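# Copy a leg-to-rail angle with a bevel and stand it

## Task

Take the sliding bevel that stands in one block, adjust it so its angle matches exactly the angle the leaning leg makes with the rail beneath it, then set it upright in the other block: blade inside the slot, rounded foot sitting on the bottom of the pocket, and the bevel staying up without any help. It only counts if nothing but the block holds it at the end, so release it and move the grippers away afterwards.

## Robot and tools

Robot: two Franka FR3 arms, left_arm and right_arm, each ending in a Robotiq 2F-140 two-finger gripper. The names are just labels, not image sides. Scene frame: origin on the table top midway between the arms, +x out over the table, +z up, left_arm on the +y side. Bases: left_arm at (+0.030, +0.385, 0) m, quat_wxyz (+1.000, 0, 0, -0.011); right_arm at (+0.061, -0.356, 0) m, quat_wxyz (+0.999, 0, 0, +0.048).

Joint order per arm (used in every row and every per-joint list): waist (fr3_joint1), shoulder (fr3_joint2), upper arm roll (fr3_joint3), elbow (fr3_joint4), forearm roll (fr3_joint5), wrist pitch (fr3_joint6), wrist roll (fr3_joint7). Stated ranges in rad: waist -2.744..2.744, shoulder -1.784..1.784, upper arm roll -2.901..2.901, elbow -3.042..-0.152, forearm roll -2.807..2.807, wrist pitch 0.544..4.517, wrist roll -3.016..3.016. True ends may differ by up to 0.018 rad.

The row: every motion command is one flat list of 20 numbers, each in [-1, 1], covering both arms even if one stays still. Numbers 1-7 are left_arm joint offsets, then left gripper position, force_limit, speed; numbers 11-17 are right_arm joint offsets, then right gripper position, force_limit, speed. Joint numbers are scaled: 1.0 equals 1.427 rad for waist, shoulder, upper arm roll and elbow, 3.044 rad for forearm roll, 2.596 for wrist pitch, 3.91 for wrist roll. They are offsets, not poses. Gripper position: +1 fully open (140 mm), about -0.8 pads touching, -1 closes until blocked. force_limit: -1 about 14 N, 0 about 60 N, +1 about 107 N. speed: -1 about 30 mm/s, 0 about 140, +1 about 250. Gripper numbers are commands, so to keep a gripper unchanged resend its previous three values (0 is not 'no change').

execute_actions(actions): a list of actions; each action is a table of up to 15 rows, one row per 1/30 s step; if shorter, the last row is held for the remaining steps. Joint offsets in every row are measured from that arm's angles at the start of the action (for the first action, from the last reported angles), not from the previous row. An action asking a joint more than 0.018 rad outward past its range is refused for both arms; a malformed action, or a failing first action, cancels the whole call. An empty list just returns state and images.

move(target, speed, blocking): target is one 20-number row; its joint offsets are taken from the Joint positions in the latest result that shows them. All joints travel together on paths lasting 0.5 to 10 s, so grippers trace curves and ignore obstacles and the other arm. speed is rad/s for the joint with the longest way to go, 0.01 to 2, default 0.5. Gripper values are sent at the start. With blocking=false you get a result after 0.5 s; check with wait(0) and do not send actions or moves until it has ended (or call stop). The move: line reports the ending (done, off_target, moving, held, fault), limits=held or none, and each arm's joint farthest from target.

wait(seconds 0-10): let time pass holding the last command. stop(): brakes a running move; needs room. zoom_image(camera, region [x0,y0,x1,y1] pixels, at most 504x504) enlarges part of a camera's latest image; cameras cam_head_left, cam_head_right, cam_high, cam_low, cam_left_wrist, cam_right_wrist, all 672x504. set_collision_behavior(contact_force_n: 20, 40 or 85) changes the contact force limit (and load limits) of both arms. read_manual(section) only returns licence text. finished_scene(scene) ends the current scene (give its number) after the last command has been held; irreversible.

Results: per-arm end_effector_position (m) and end_effector_quat_wxyz in the scene frame; this point lies between the closed finger pads, fingertips extend about 33 mm beyond it closed, 9 mm open, and it can be off at long reach. Gripper +z points along the fingers, y is the closing direction. Joint positions (rad), Joint velocities (rad/s), Joint targets (what joints are driven toward now). object_status: 0 moving, 1 blocked while opening, 2 blocked while closing (a grip; confirm this after closing), 3 reached target or pads met. position_measured is in counts, 3 open to 230 closed. To squeeze harder while status is 2, raise force_limit and nudge position (-1 to -0.98). Closing pushes the fingertips about 24 mm further out, so keep clearance above surfaces. 'joint sent to its limit' means a joint was stopped at its end; 'joint command not followed' means a clearance check altered targets.

Motion limits: each step's target stays within 0.248 rad (first four joints), 0.677 (forearm roll), 0.715 (wrist pitch), 1.54 (wrist roll) of the measured angle, and is scaled back if it would move the gripper over 70 mm; big moves need several actions and unfinished ones may need re-sending.

Avoid: a torque at a joint reaching its load limit (85 N m first four, 11 N m wrist joints) or an external force reaching the contact limit (85 N by default) halts that arm for 10 s. Held weight counts. Long holds heat motors (MOTOR HOT warning, then an over-temperature stop). Don't drop, slam or shove things, don't let arms collide or press each other, and keep everything on the table. Occasional tugs on held parts or pushes on loose ones may happen; grip firmly.

Each tool is called after "Call:" as name([rows], argument=value, ...), one row to a line, values as JSON.

## Session

Call:
execute_actions(actions=[])

Scene clock: 0.00 s.
left_arm: end_effector_position=(+0.3555, +0.1931, +0.2066) position_measured=3 object_status=3 end_effector_quat_wxyz=(-0.295, -0.283, +0.864, -0.295) | right_arm: end_effector_position=(+0.1702, +0.0850, +0.2665) position_measured=3 object_status=3 end_effector_quat_wxyz=(-0.015, +0.305, +0.952, -0.017)
Joint names: [waist, shoulder, upper arm roll, elbow, forearm roll, wrist pitch, wrist roll]
Joint positions: left_arm=[-0.258 -0.2    0.302 -2.496 -0.7    1.774  1.278] | right_arm=[ 1.349 -0.287 -0.124 -2.251 -0.004  1.934 -2.764]
Joint velocities: left_arm=[-0.    -0.    -0.     0.001  0.    -0.    -0.   ] | right_arm=[-0.001 -0.001 -0.    -0.     0.    -0.    -0.   ]
Joint targets: left_arm=[-0.258 -0.200 0.302 -2.496 -0.700 1.774 1.278] | right_arm=[1.349 -0.287 -0.124 -2.251 -0.004 1.934 -2.764]

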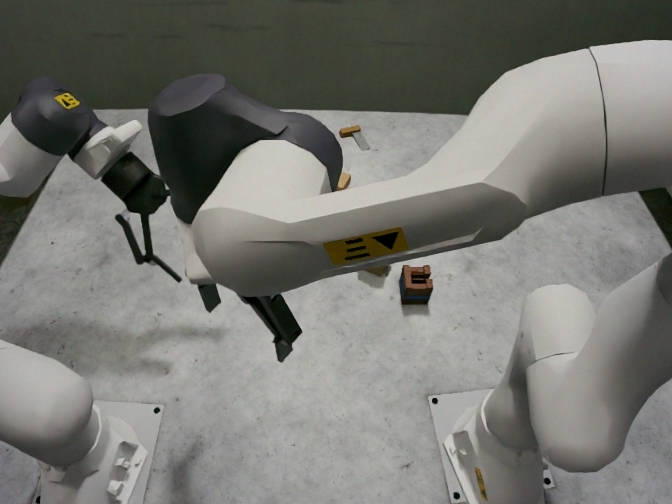

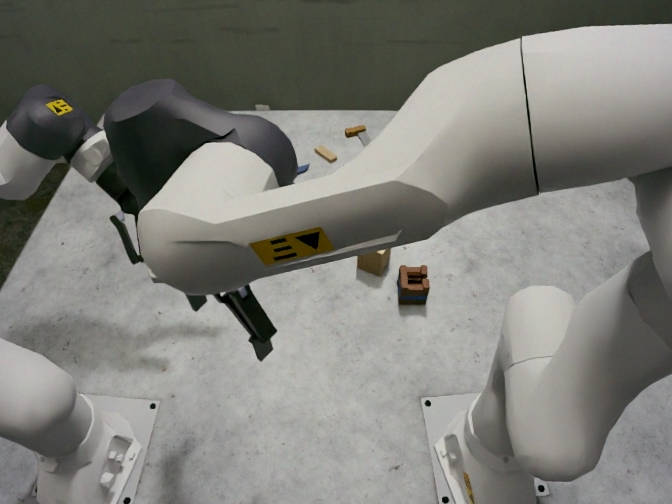

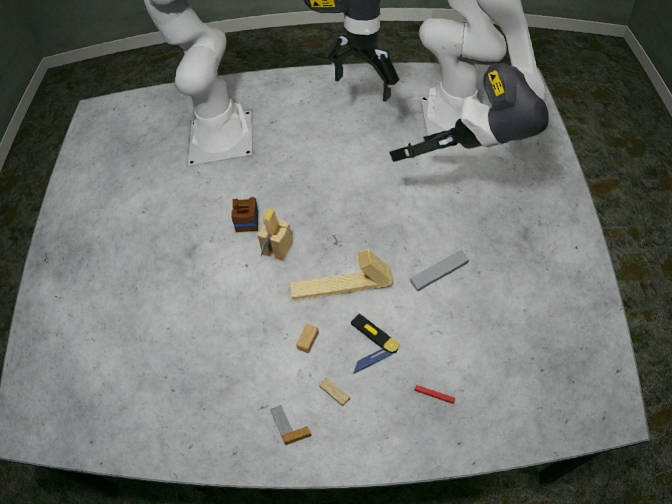

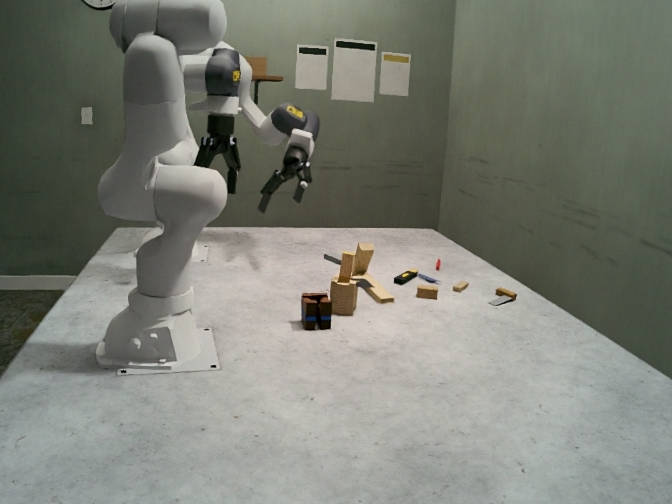

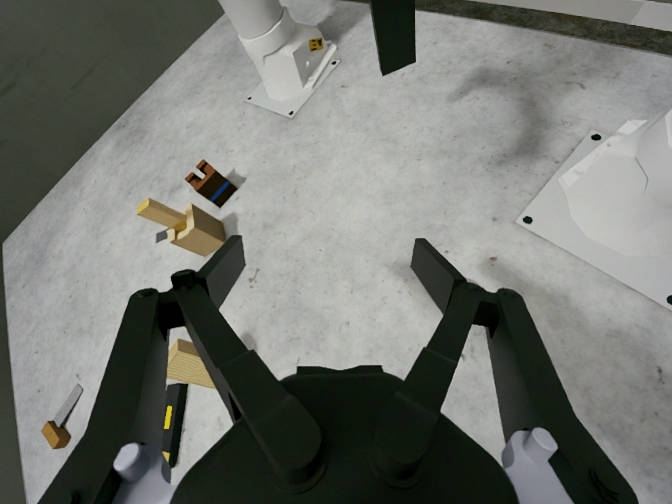

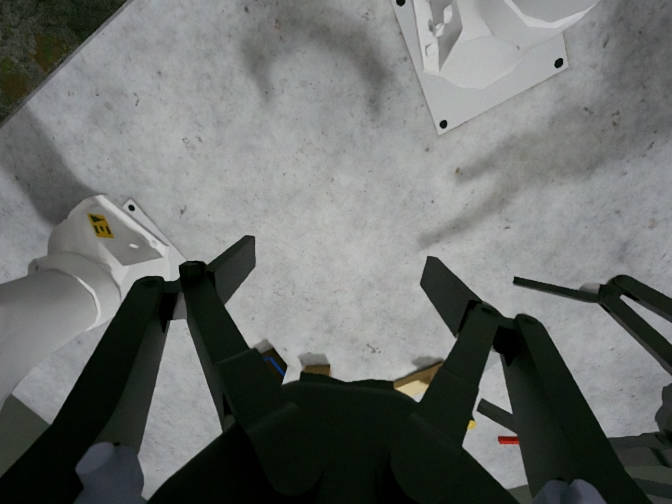

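Call:
zoom_image(camera="cam_high", region=[215, 180, 415, 320])

Call:
zoom_image(camera="cam_low", region=[285, 230, 425, 340])

Call:
move(target=[0.4,0,0,0,0,0,0,1,0,0,-1,0,0.0869,0,0,0,0.4,1,0,0], speed=1)

Region (215, 180, 415, 320) of cam_high's 672x504 image, scaled by 2.520, with more detail than that image has; it fills the top 353 rows of this view, and the rest is white.

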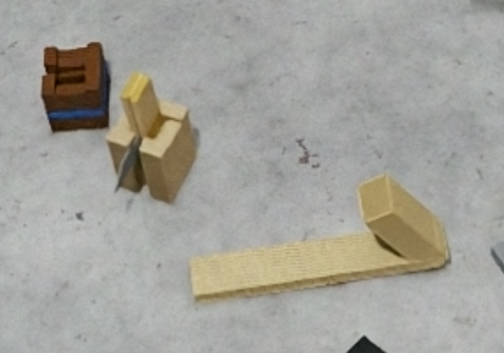

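Region (285, 230, 425, 340) of cam_low's 672x504 image, scaled by 3.600, with more detail than that image has; it fills the top 396 rows of this view, and the rest is white.

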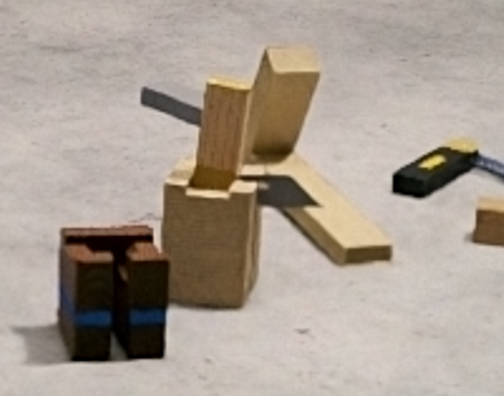

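Scene clock: 3.53 s.
left_arm: end_effector_position=(+0.4079, +0.3988, +0.2066) position_measured=3 object_status=3 end_effector_quat_wxyz=(-0.200, -0.515, +0.749, -0.366) | right_arm: end_effector_position=(+0.5158, -0.3487, +0.2675) position_measured=3 object_status=3 end_effector_quat_wxyz=(+0.004, +0.985, -0.172, -0.015)
Joint names: [waist, shoulder, upper arm roll, elbow, forearm roll, wrist pitch, wrist roll]
Joint positions: left_arm=[ 0.311 -0.2    0.302 -2.496 -0.7    1.774  1.278] | right_arm=[-0.076 -0.287 -0.002 -2.251 -0.004  1.934 -1.206]
Joint velocities: left_arm=[-0.001  0.001  0.001  0.     0.    -0.     0.001] | right_arm=[ 0.001 -0.001 -0.     0.001 -0.     0.     0.004]
Joint targets: left_arm=[0.312 -0.200 0.302 -2.496 -0.700 1.774 1.278] | right_arm=[-0.077 -0.287 -0.000 -2.251 -0.004 1.934 -1.200]
move: done; limits=none; left_arm: farthest joint: the waist, 0.002 radians from its target (0.571 radians at the start); right_arm: farthest joint: the wrist roll, 0.006 radians from its target (1.564 radians at the start)

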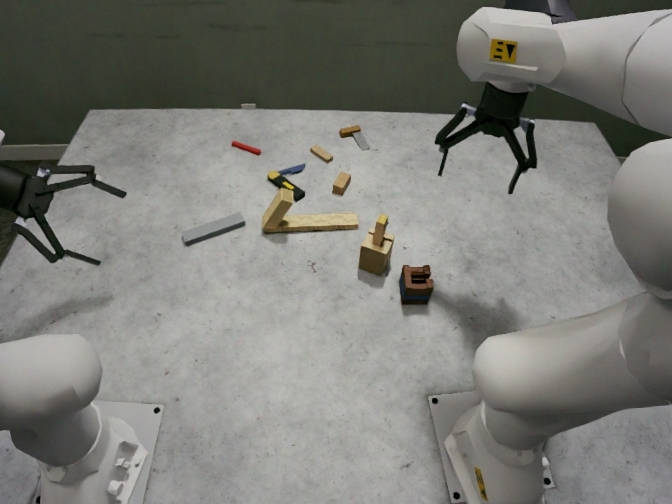

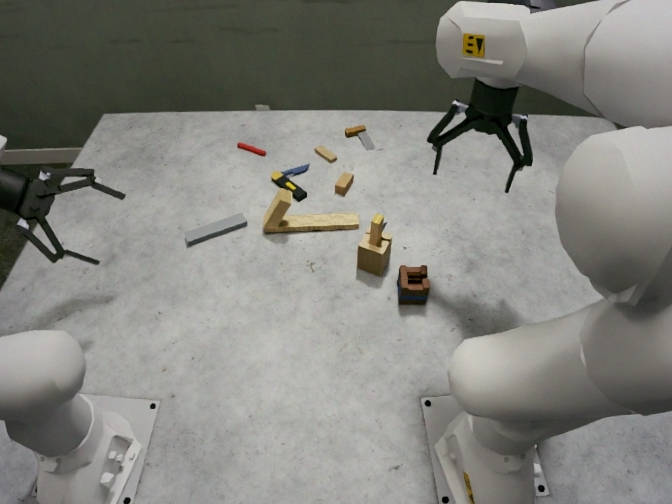

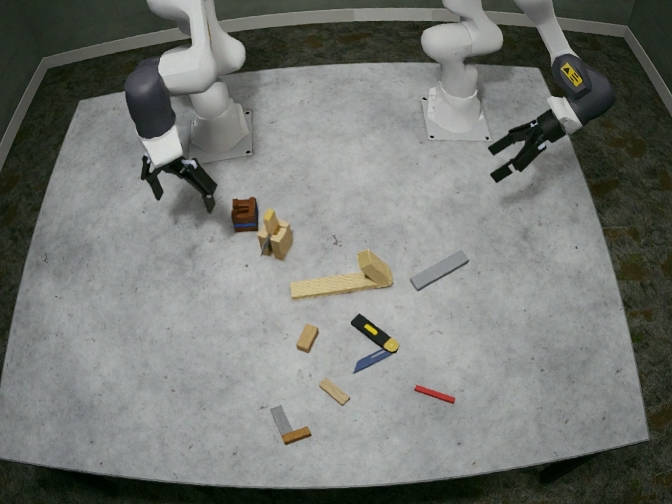

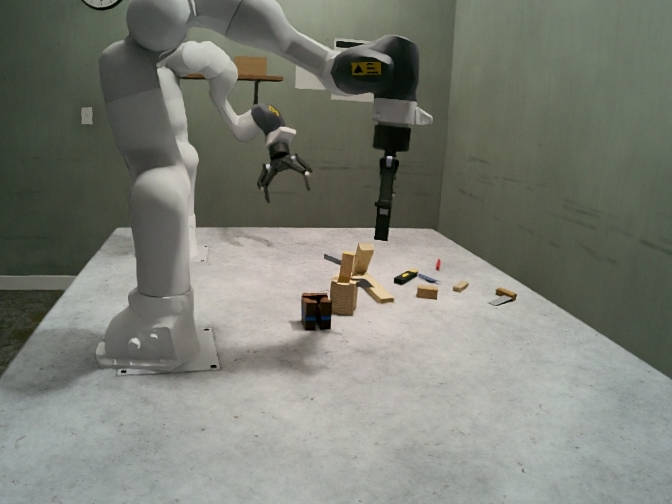

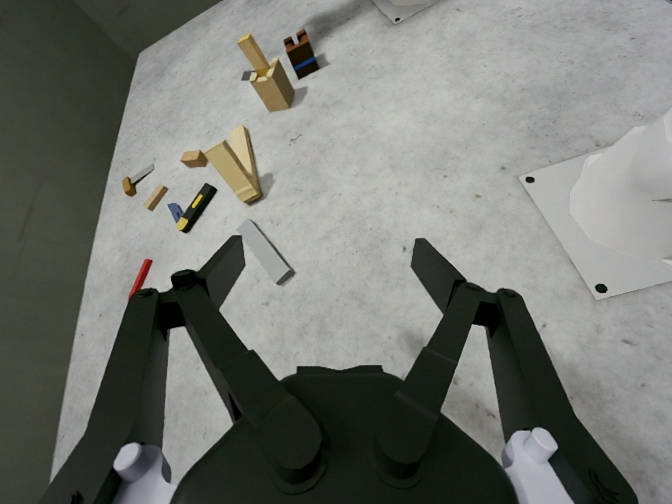

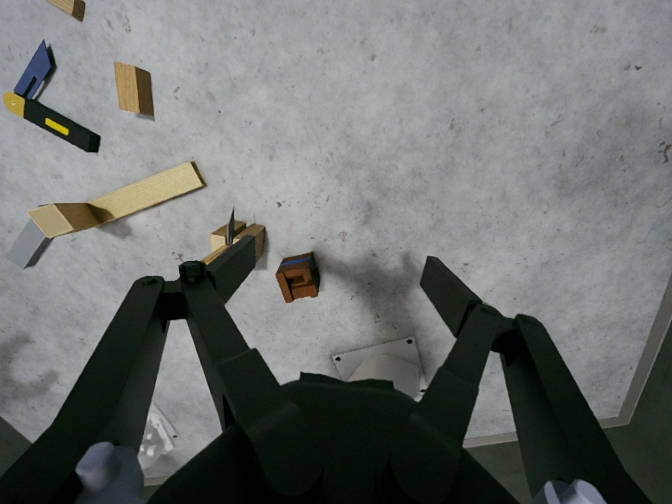

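Call:
zoom_image(camera="cam_head_left", region=[250, 170, 450, 320])

Call:
zoom_image(camera="cam_right_wrist", region=[190, 190, 350, 320])

Region (250, 170, 450, 320) of cam_head_left's 672x504 image, scaled by 2.520, with more detail than that image has; it fills the top 378 rows of this view, and the rest is white.

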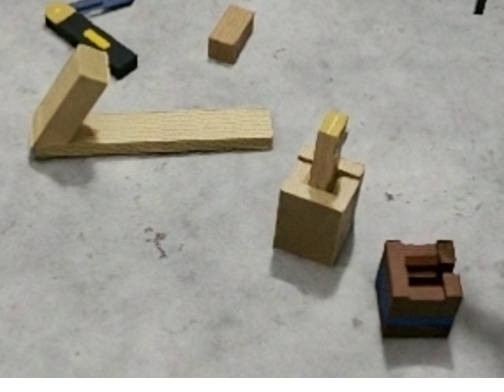

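Region (190, 190, 350, 320) of cam_right_wrist's 672x504 image, scaled by 3.150, with more detail than that image has; it fills the top 410 rows of this view, and the rest is white.

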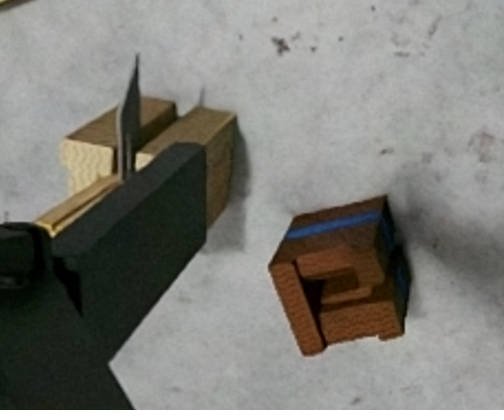

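Call:
move(target=[0,0,0,0,0,0,0,1,0,0,0.278,0,0,0,0.0013,0.0116,0.1015,1,0,0], speed=0.8)

Scene clock: 6.93 s.
left_arm: end_effector_position=(+0.4079, +0.3988, +0.2066) position_measured=3 object_status=3 end_effector_quat_wxyz=(-0.200, -0.515, +0.749, -0.366) | right_arm: end_effector_position=(+0.4853, -0.1698, +0.2697) position_measured=3 object_status=3 end_effector_quat_wxyz=(+0.002, +0.986, -0.169, -0.001)
Joint names: [waist, shoulder, upper arm roll, elbow, forearm roll, wrist pitch, wrist roll]
Joint positions: left_arm=[ 0.311 -0.2    0.302 -2.496 -0.7    1.774  1.278] | right_arm=[ 0.319 -0.287 -0.    -2.251 -0.002  1.961 -0.816]
Joint velocities: left_arm=[ 0.001 -0.001  0.001  0.    -0.001  0.     0.001] | right_arm=[ 0.002 -0.001  0.    -0.     0.001  0.001  0.006]
Joint targets: left_arm=[0.311 -0.200 0.302 -2.496 -0.700 1.774 1.278] | right_arm=[0.321 -0.287 -0.002 -2.251 0.000 1.964 -0.809]
move: done; limits=none; left_arm: farthest joint: the waist, 0.000 radians from its target (0.000 radians at the start); right_arm: farthest joint: the wrist roll, 0.006 radians from its target (0.395 radians at the start)

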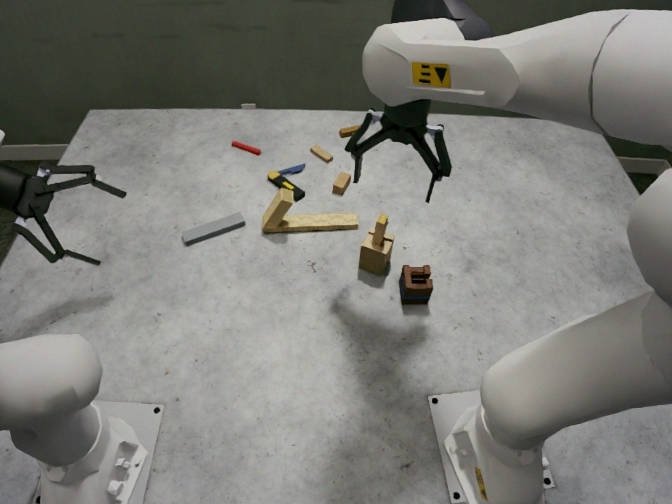

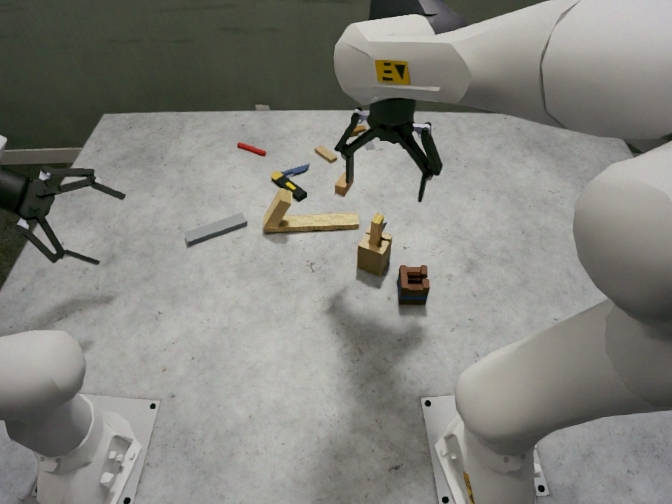

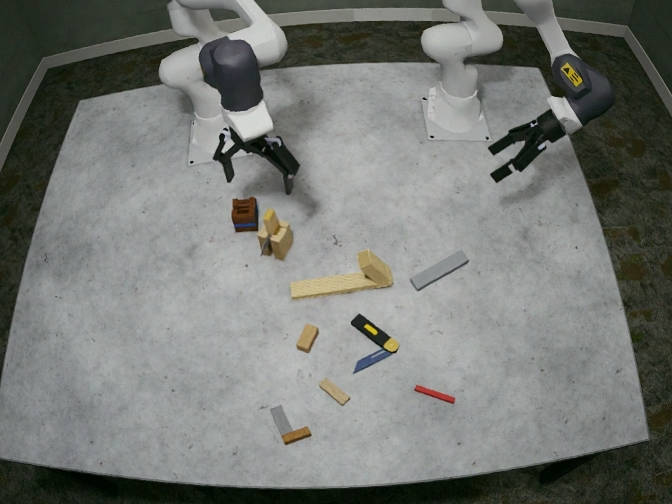

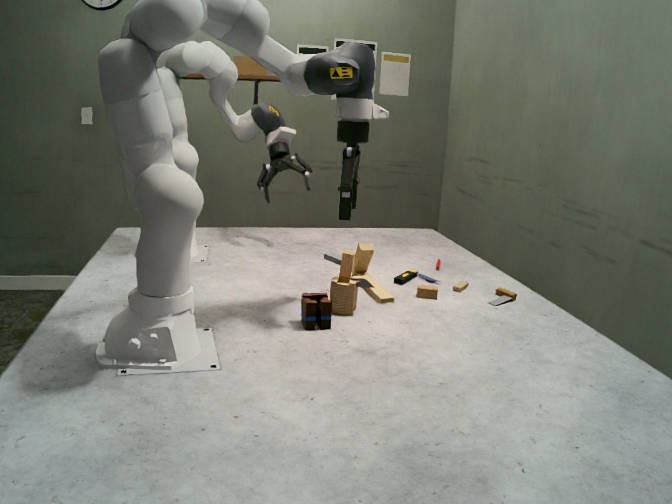

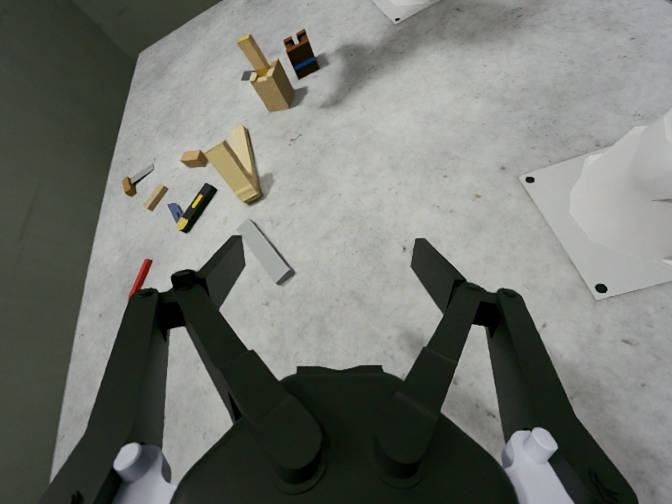

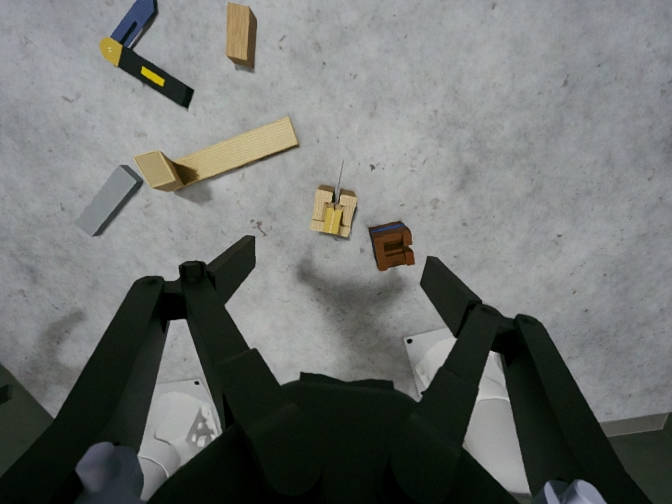

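Call:
move(target=[0,0,0,0,0,0,0,1,0,0,0.0132,0.0687,0,-0.0794,0,0.0836,0.0215,-0.15,0,0])

Call:
zoom_image(camera="cam_low", region=[285, 190, 425, 330])

Scene clock: 8.83 s.
left_arm: end_effector_position=(+0.4079, +0.3988, +0.2066) position_measured=3 object_status=3 end_effector_quat_wxyz=(-0.200, -0.515, +0.749, -0.366) | right_arm: end_effector_position=(+0.4905, -0.1584, +0.1899) position_measured=148 object_status=3 end_effector_quat_wxyz=(+0.001, +0.980, -0.198, -0.000)
Joint names: [waist, shoulder, upper arm roll, elbow, forearm roll, wrist pitch, wrist roll]
Joint positions: left_arm=[ 0.311 -0.2    0.302 -2.496 -0.7    1.774  1.278] | right_arm=[ 0.337 -0.188 -0.    -2.363 -0.002  2.174 -0.738]
Joint velocities: left_arm=[-0.    -0.001 -0.002 -0.001 -0.    -0.001 -0.001] | right_arm=[ 0.     0.001  0.001 -0.     0.     0.002  0.006]
Joint targets: left_arm=[0.311 -0.200 0.302 -2.496 -0.700 1.774 1.278] | right_arm=[0.338 -0.189 -0.000 -2.364 -0.002 2.178 -0.732]
move: done; limits=none; left_arm: farthest joint: the waist, 0.000 radians from its target (0.000 radians at the start); right_arm: farthest joint: the wrist roll, 0.006 radians from its target (0.082 radians at the start)

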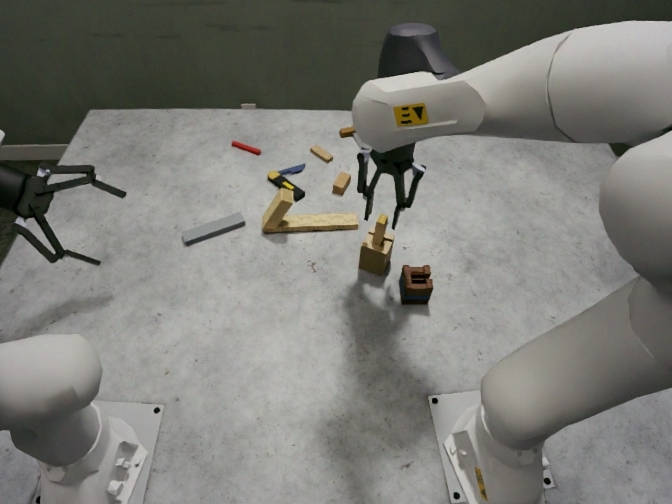

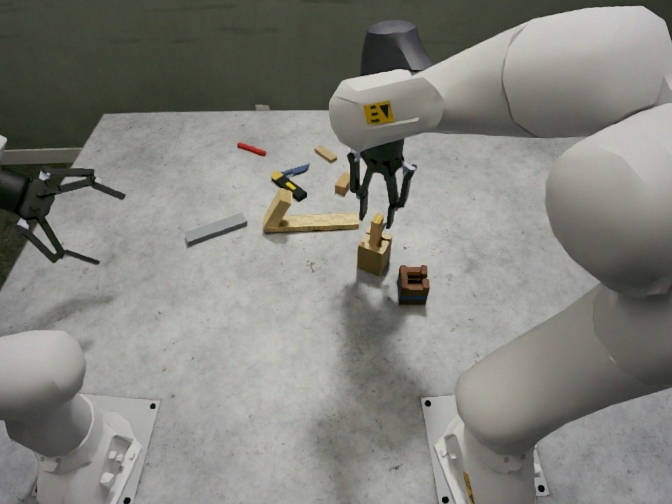

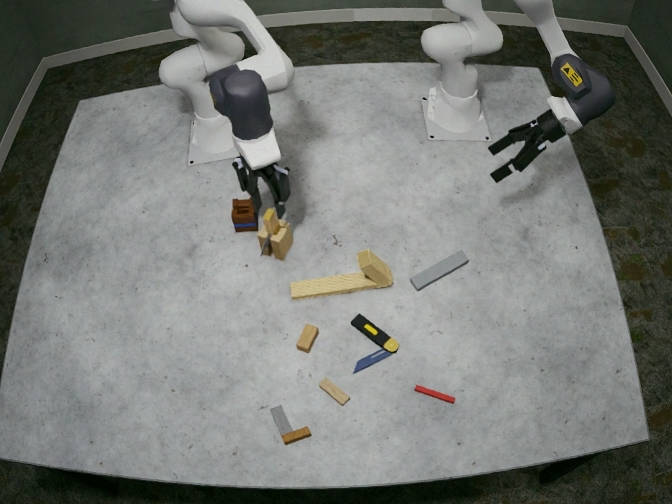

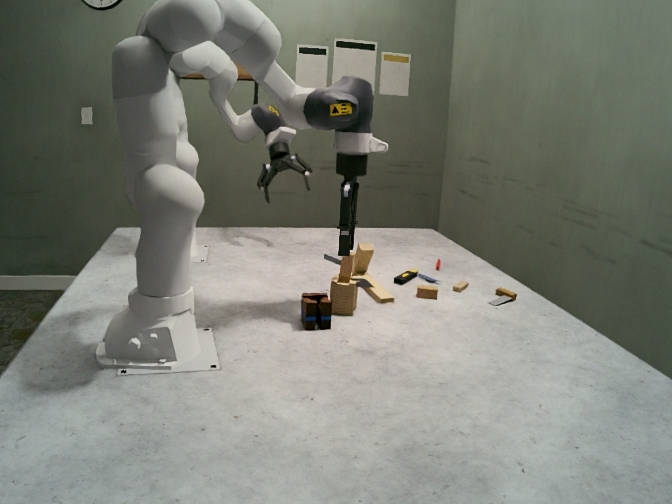

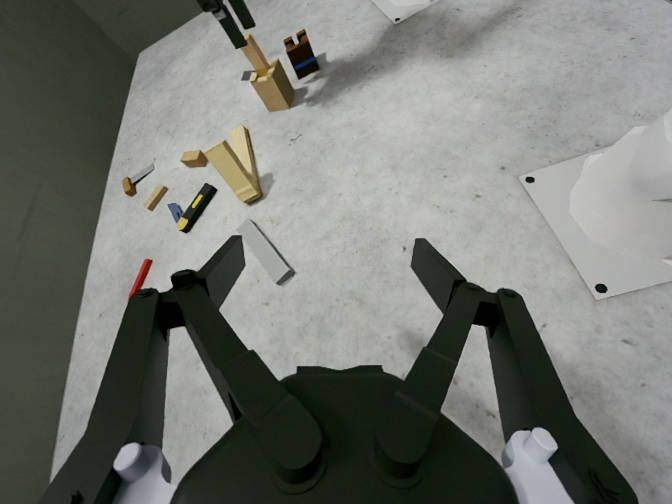

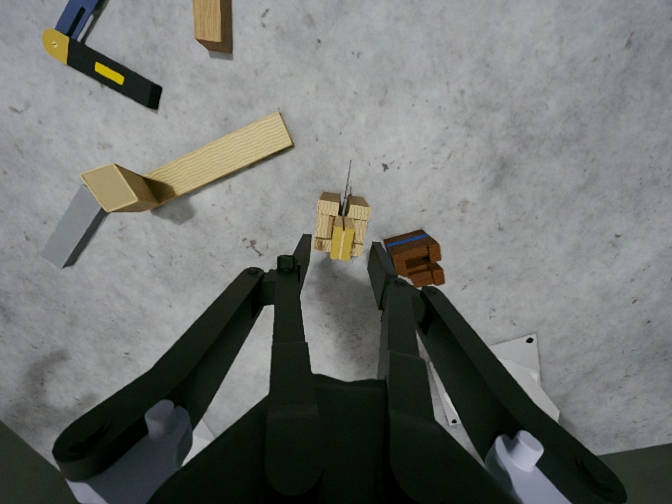

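Region (285, 190, 425, 330) of cam_low's 672x504 image, scaled by 3.600, with more detail than that image has.

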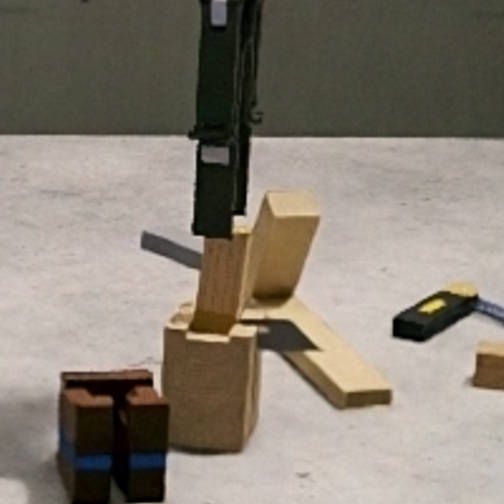

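Call:
move(target=[0,0,0,0,0,0,0,1,0,0,-0.0132,0.0453,0,-0.0203,0,0.037,-0.005,-0.15,0,0], speed=0.2)

Call:
move(target=[0,0,0,0,0,0,0,1,0,0,0,0,0,0,0,0,0,-1,0,-0.6])

Call:
zoom_image(camera="cam_low", region=[295, 220, 395, 320])

Scene clock: 10.47 s.
left_arm: end_effector_position=(+0.4079, +0.3988, +0.2066) position_measured=3 object_status=3 end_effector_quat_wxyz=(-0.200, -0.515, +0.749, -0.366) | right_arm: end_effector_position=(+0.4988, -0.1637, +0.1551) position_measured=148 object_status=3 end_effector_quat_wxyz=(+0.001, +0.980, -0.200, -0.000)
Joint names: [waist, shoulder, upper arm roll, elbow, forearm roll, wrist pitch, wrist roll]
Joint positions: left_arm=[ 0.311 -0.2    0.302 -2.496 -0.7    1.774  1.278] | right_arm=[ 0.319 -0.124 -0.    -2.391 -0.002  2.266 -0.752]
Joint velocities: left_arm=[-0.001 -0.001 -0.001  0.001 -0.    -0.001  0.001] | right_arm=[-0.     0.     0.    -0.     0.001  0.005 -0.004]
Joint targets: left_arm=[0.311 -0.200 0.302 -2.496 -0.700 1.774 1.278] | right_arm=[0.318 -0.123 -0.000 -2.392 -0.002 2.270 -0.758]
move: done; limits=none; left_arm: farthest joint: the waist, 0.000 radians from its target (0.000 radians at the start); right_arm: farthest joint: the wrist roll, 0.006 radians from its target (0.021 radians at the start)

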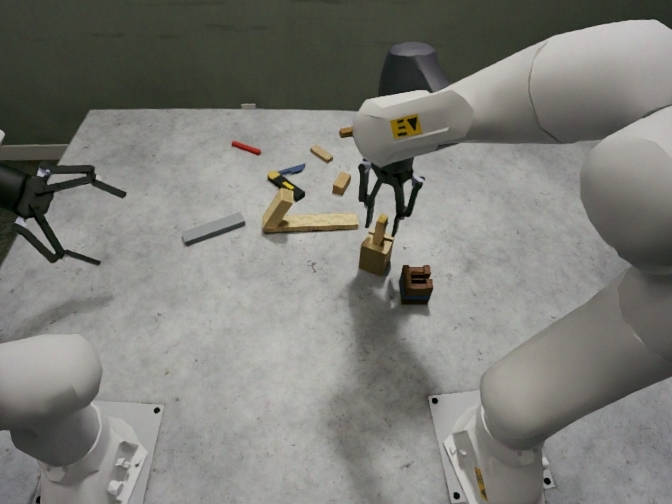

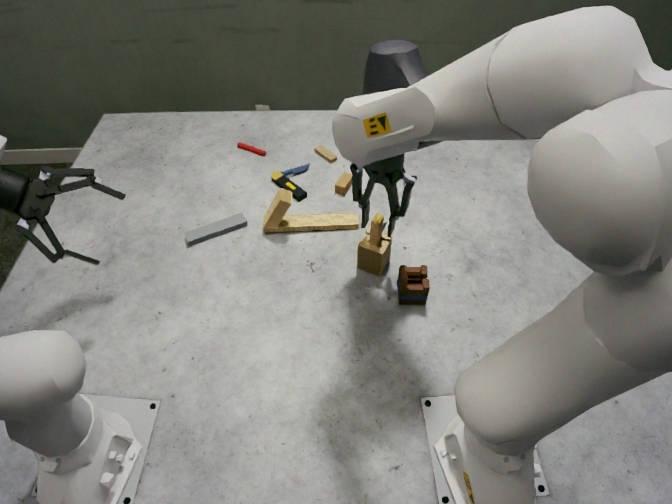

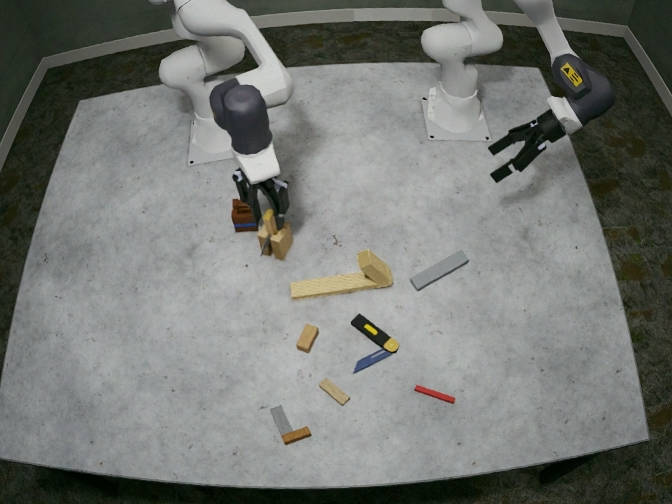

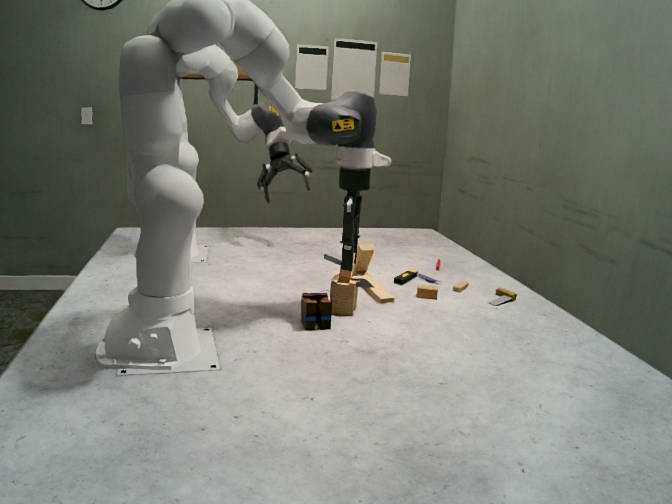

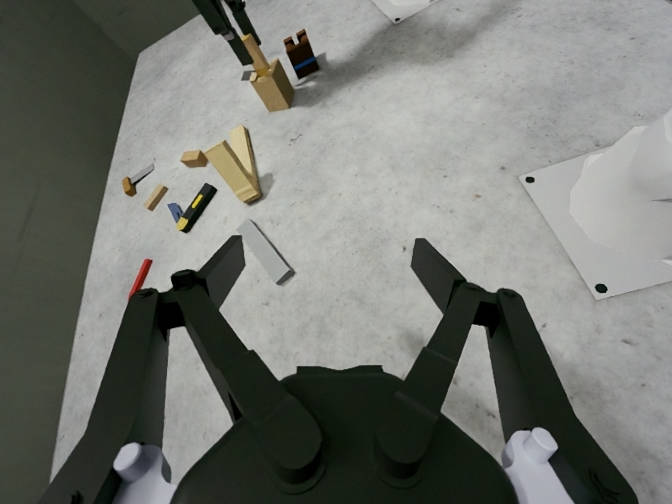

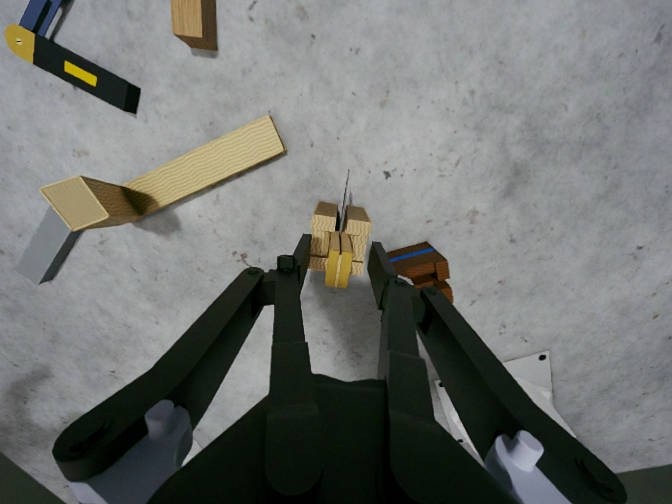

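Scene clock: 11.17 s.
left_arm: end_effector_position=(+0.4079, +0.3988, +0.2066) position_measured=3 object_status=3 end_effector_quat_wxyz=(-0.200, -0.515, +0.749, -0.366) | right_arm: end_effector_position=(+0.4989, -0.1635, +0.1551) position_measured=207 object_status=2 end_effector_quat_wxyz=(+0.001, +0.980, -0.201, -0.000)
Joint names: [waist, shoulder, upper arm roll, elbow, forearm roll, wrist pitch, wrist roll]
Joint positions: left_arm=[ 0.311 -0.2    0.302 -2.496 -0.7    1.774  1.278] | right_arm=[ 0.32  -0.124 -0.    -2.391 -0.001  2.266 -0.75 ]
Joint velocities: left_arm=[-0.001 -0.    -0.    -0.     0.    -0.    -0.   ] | right_arm=[-0.    -0.001 -0.    -0.001  0.001  0.001  0.002]
Joint targets: left_arm=[0.311 -0.200 0.302 -2.496 -0.700 1.774 1.278] | right_arm=[0.319 -0.124 -0.000 -2.391 -0.002 2.266 -0.752]
move: done; limits=none; left_arm: farthest joint: the waist, 0.000 radians from its target (0.000 radians at the start); right_arm: farthest joint: the wrist roll, 0.002 radians from its target (0.000 radians at the start)

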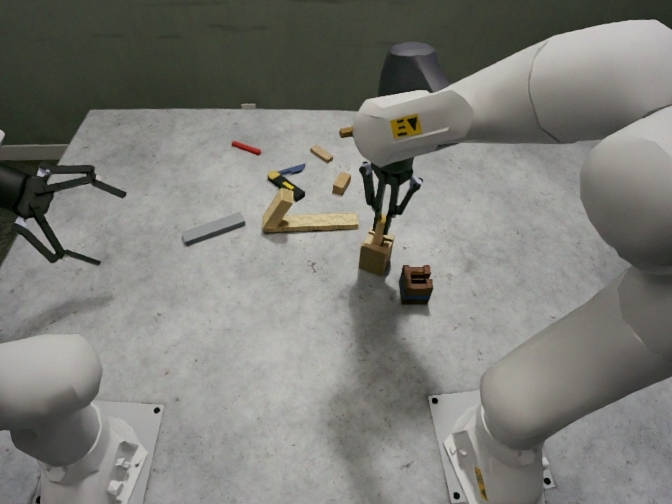

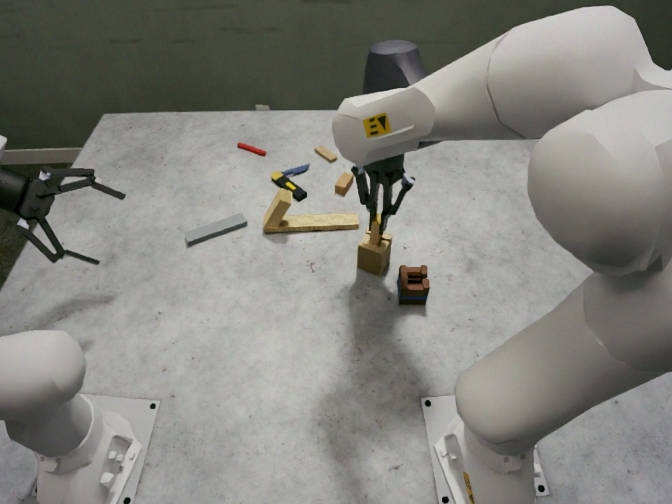

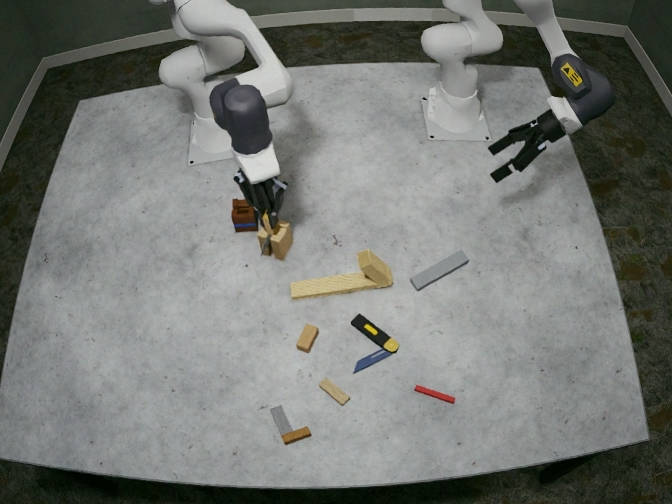

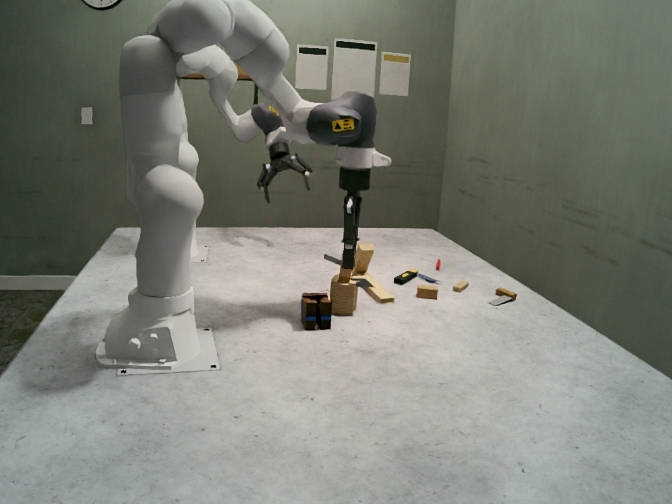

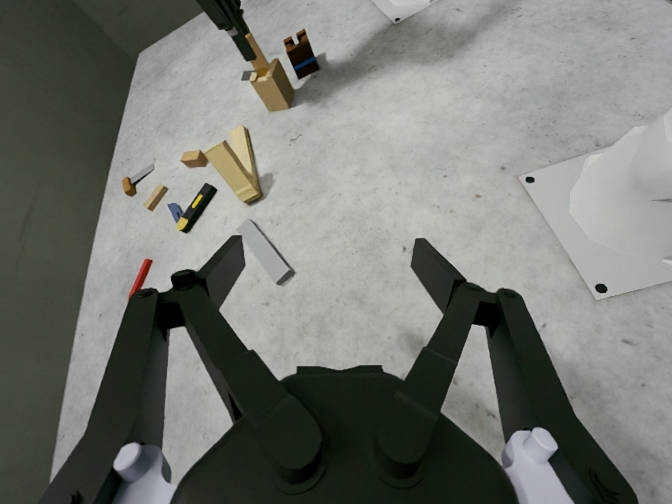

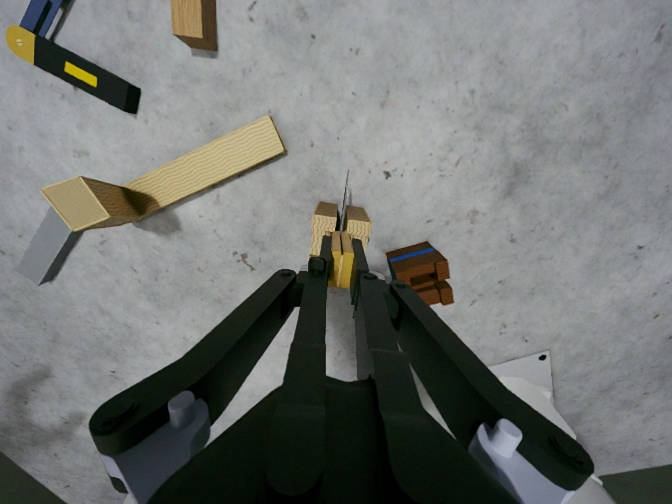

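Region (295, 220, 395, 320) of cam_low's 672x504 image, scaled by 5.040, with more detail than that image has.

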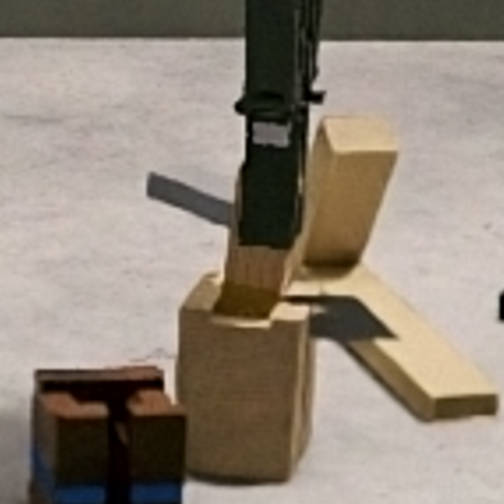

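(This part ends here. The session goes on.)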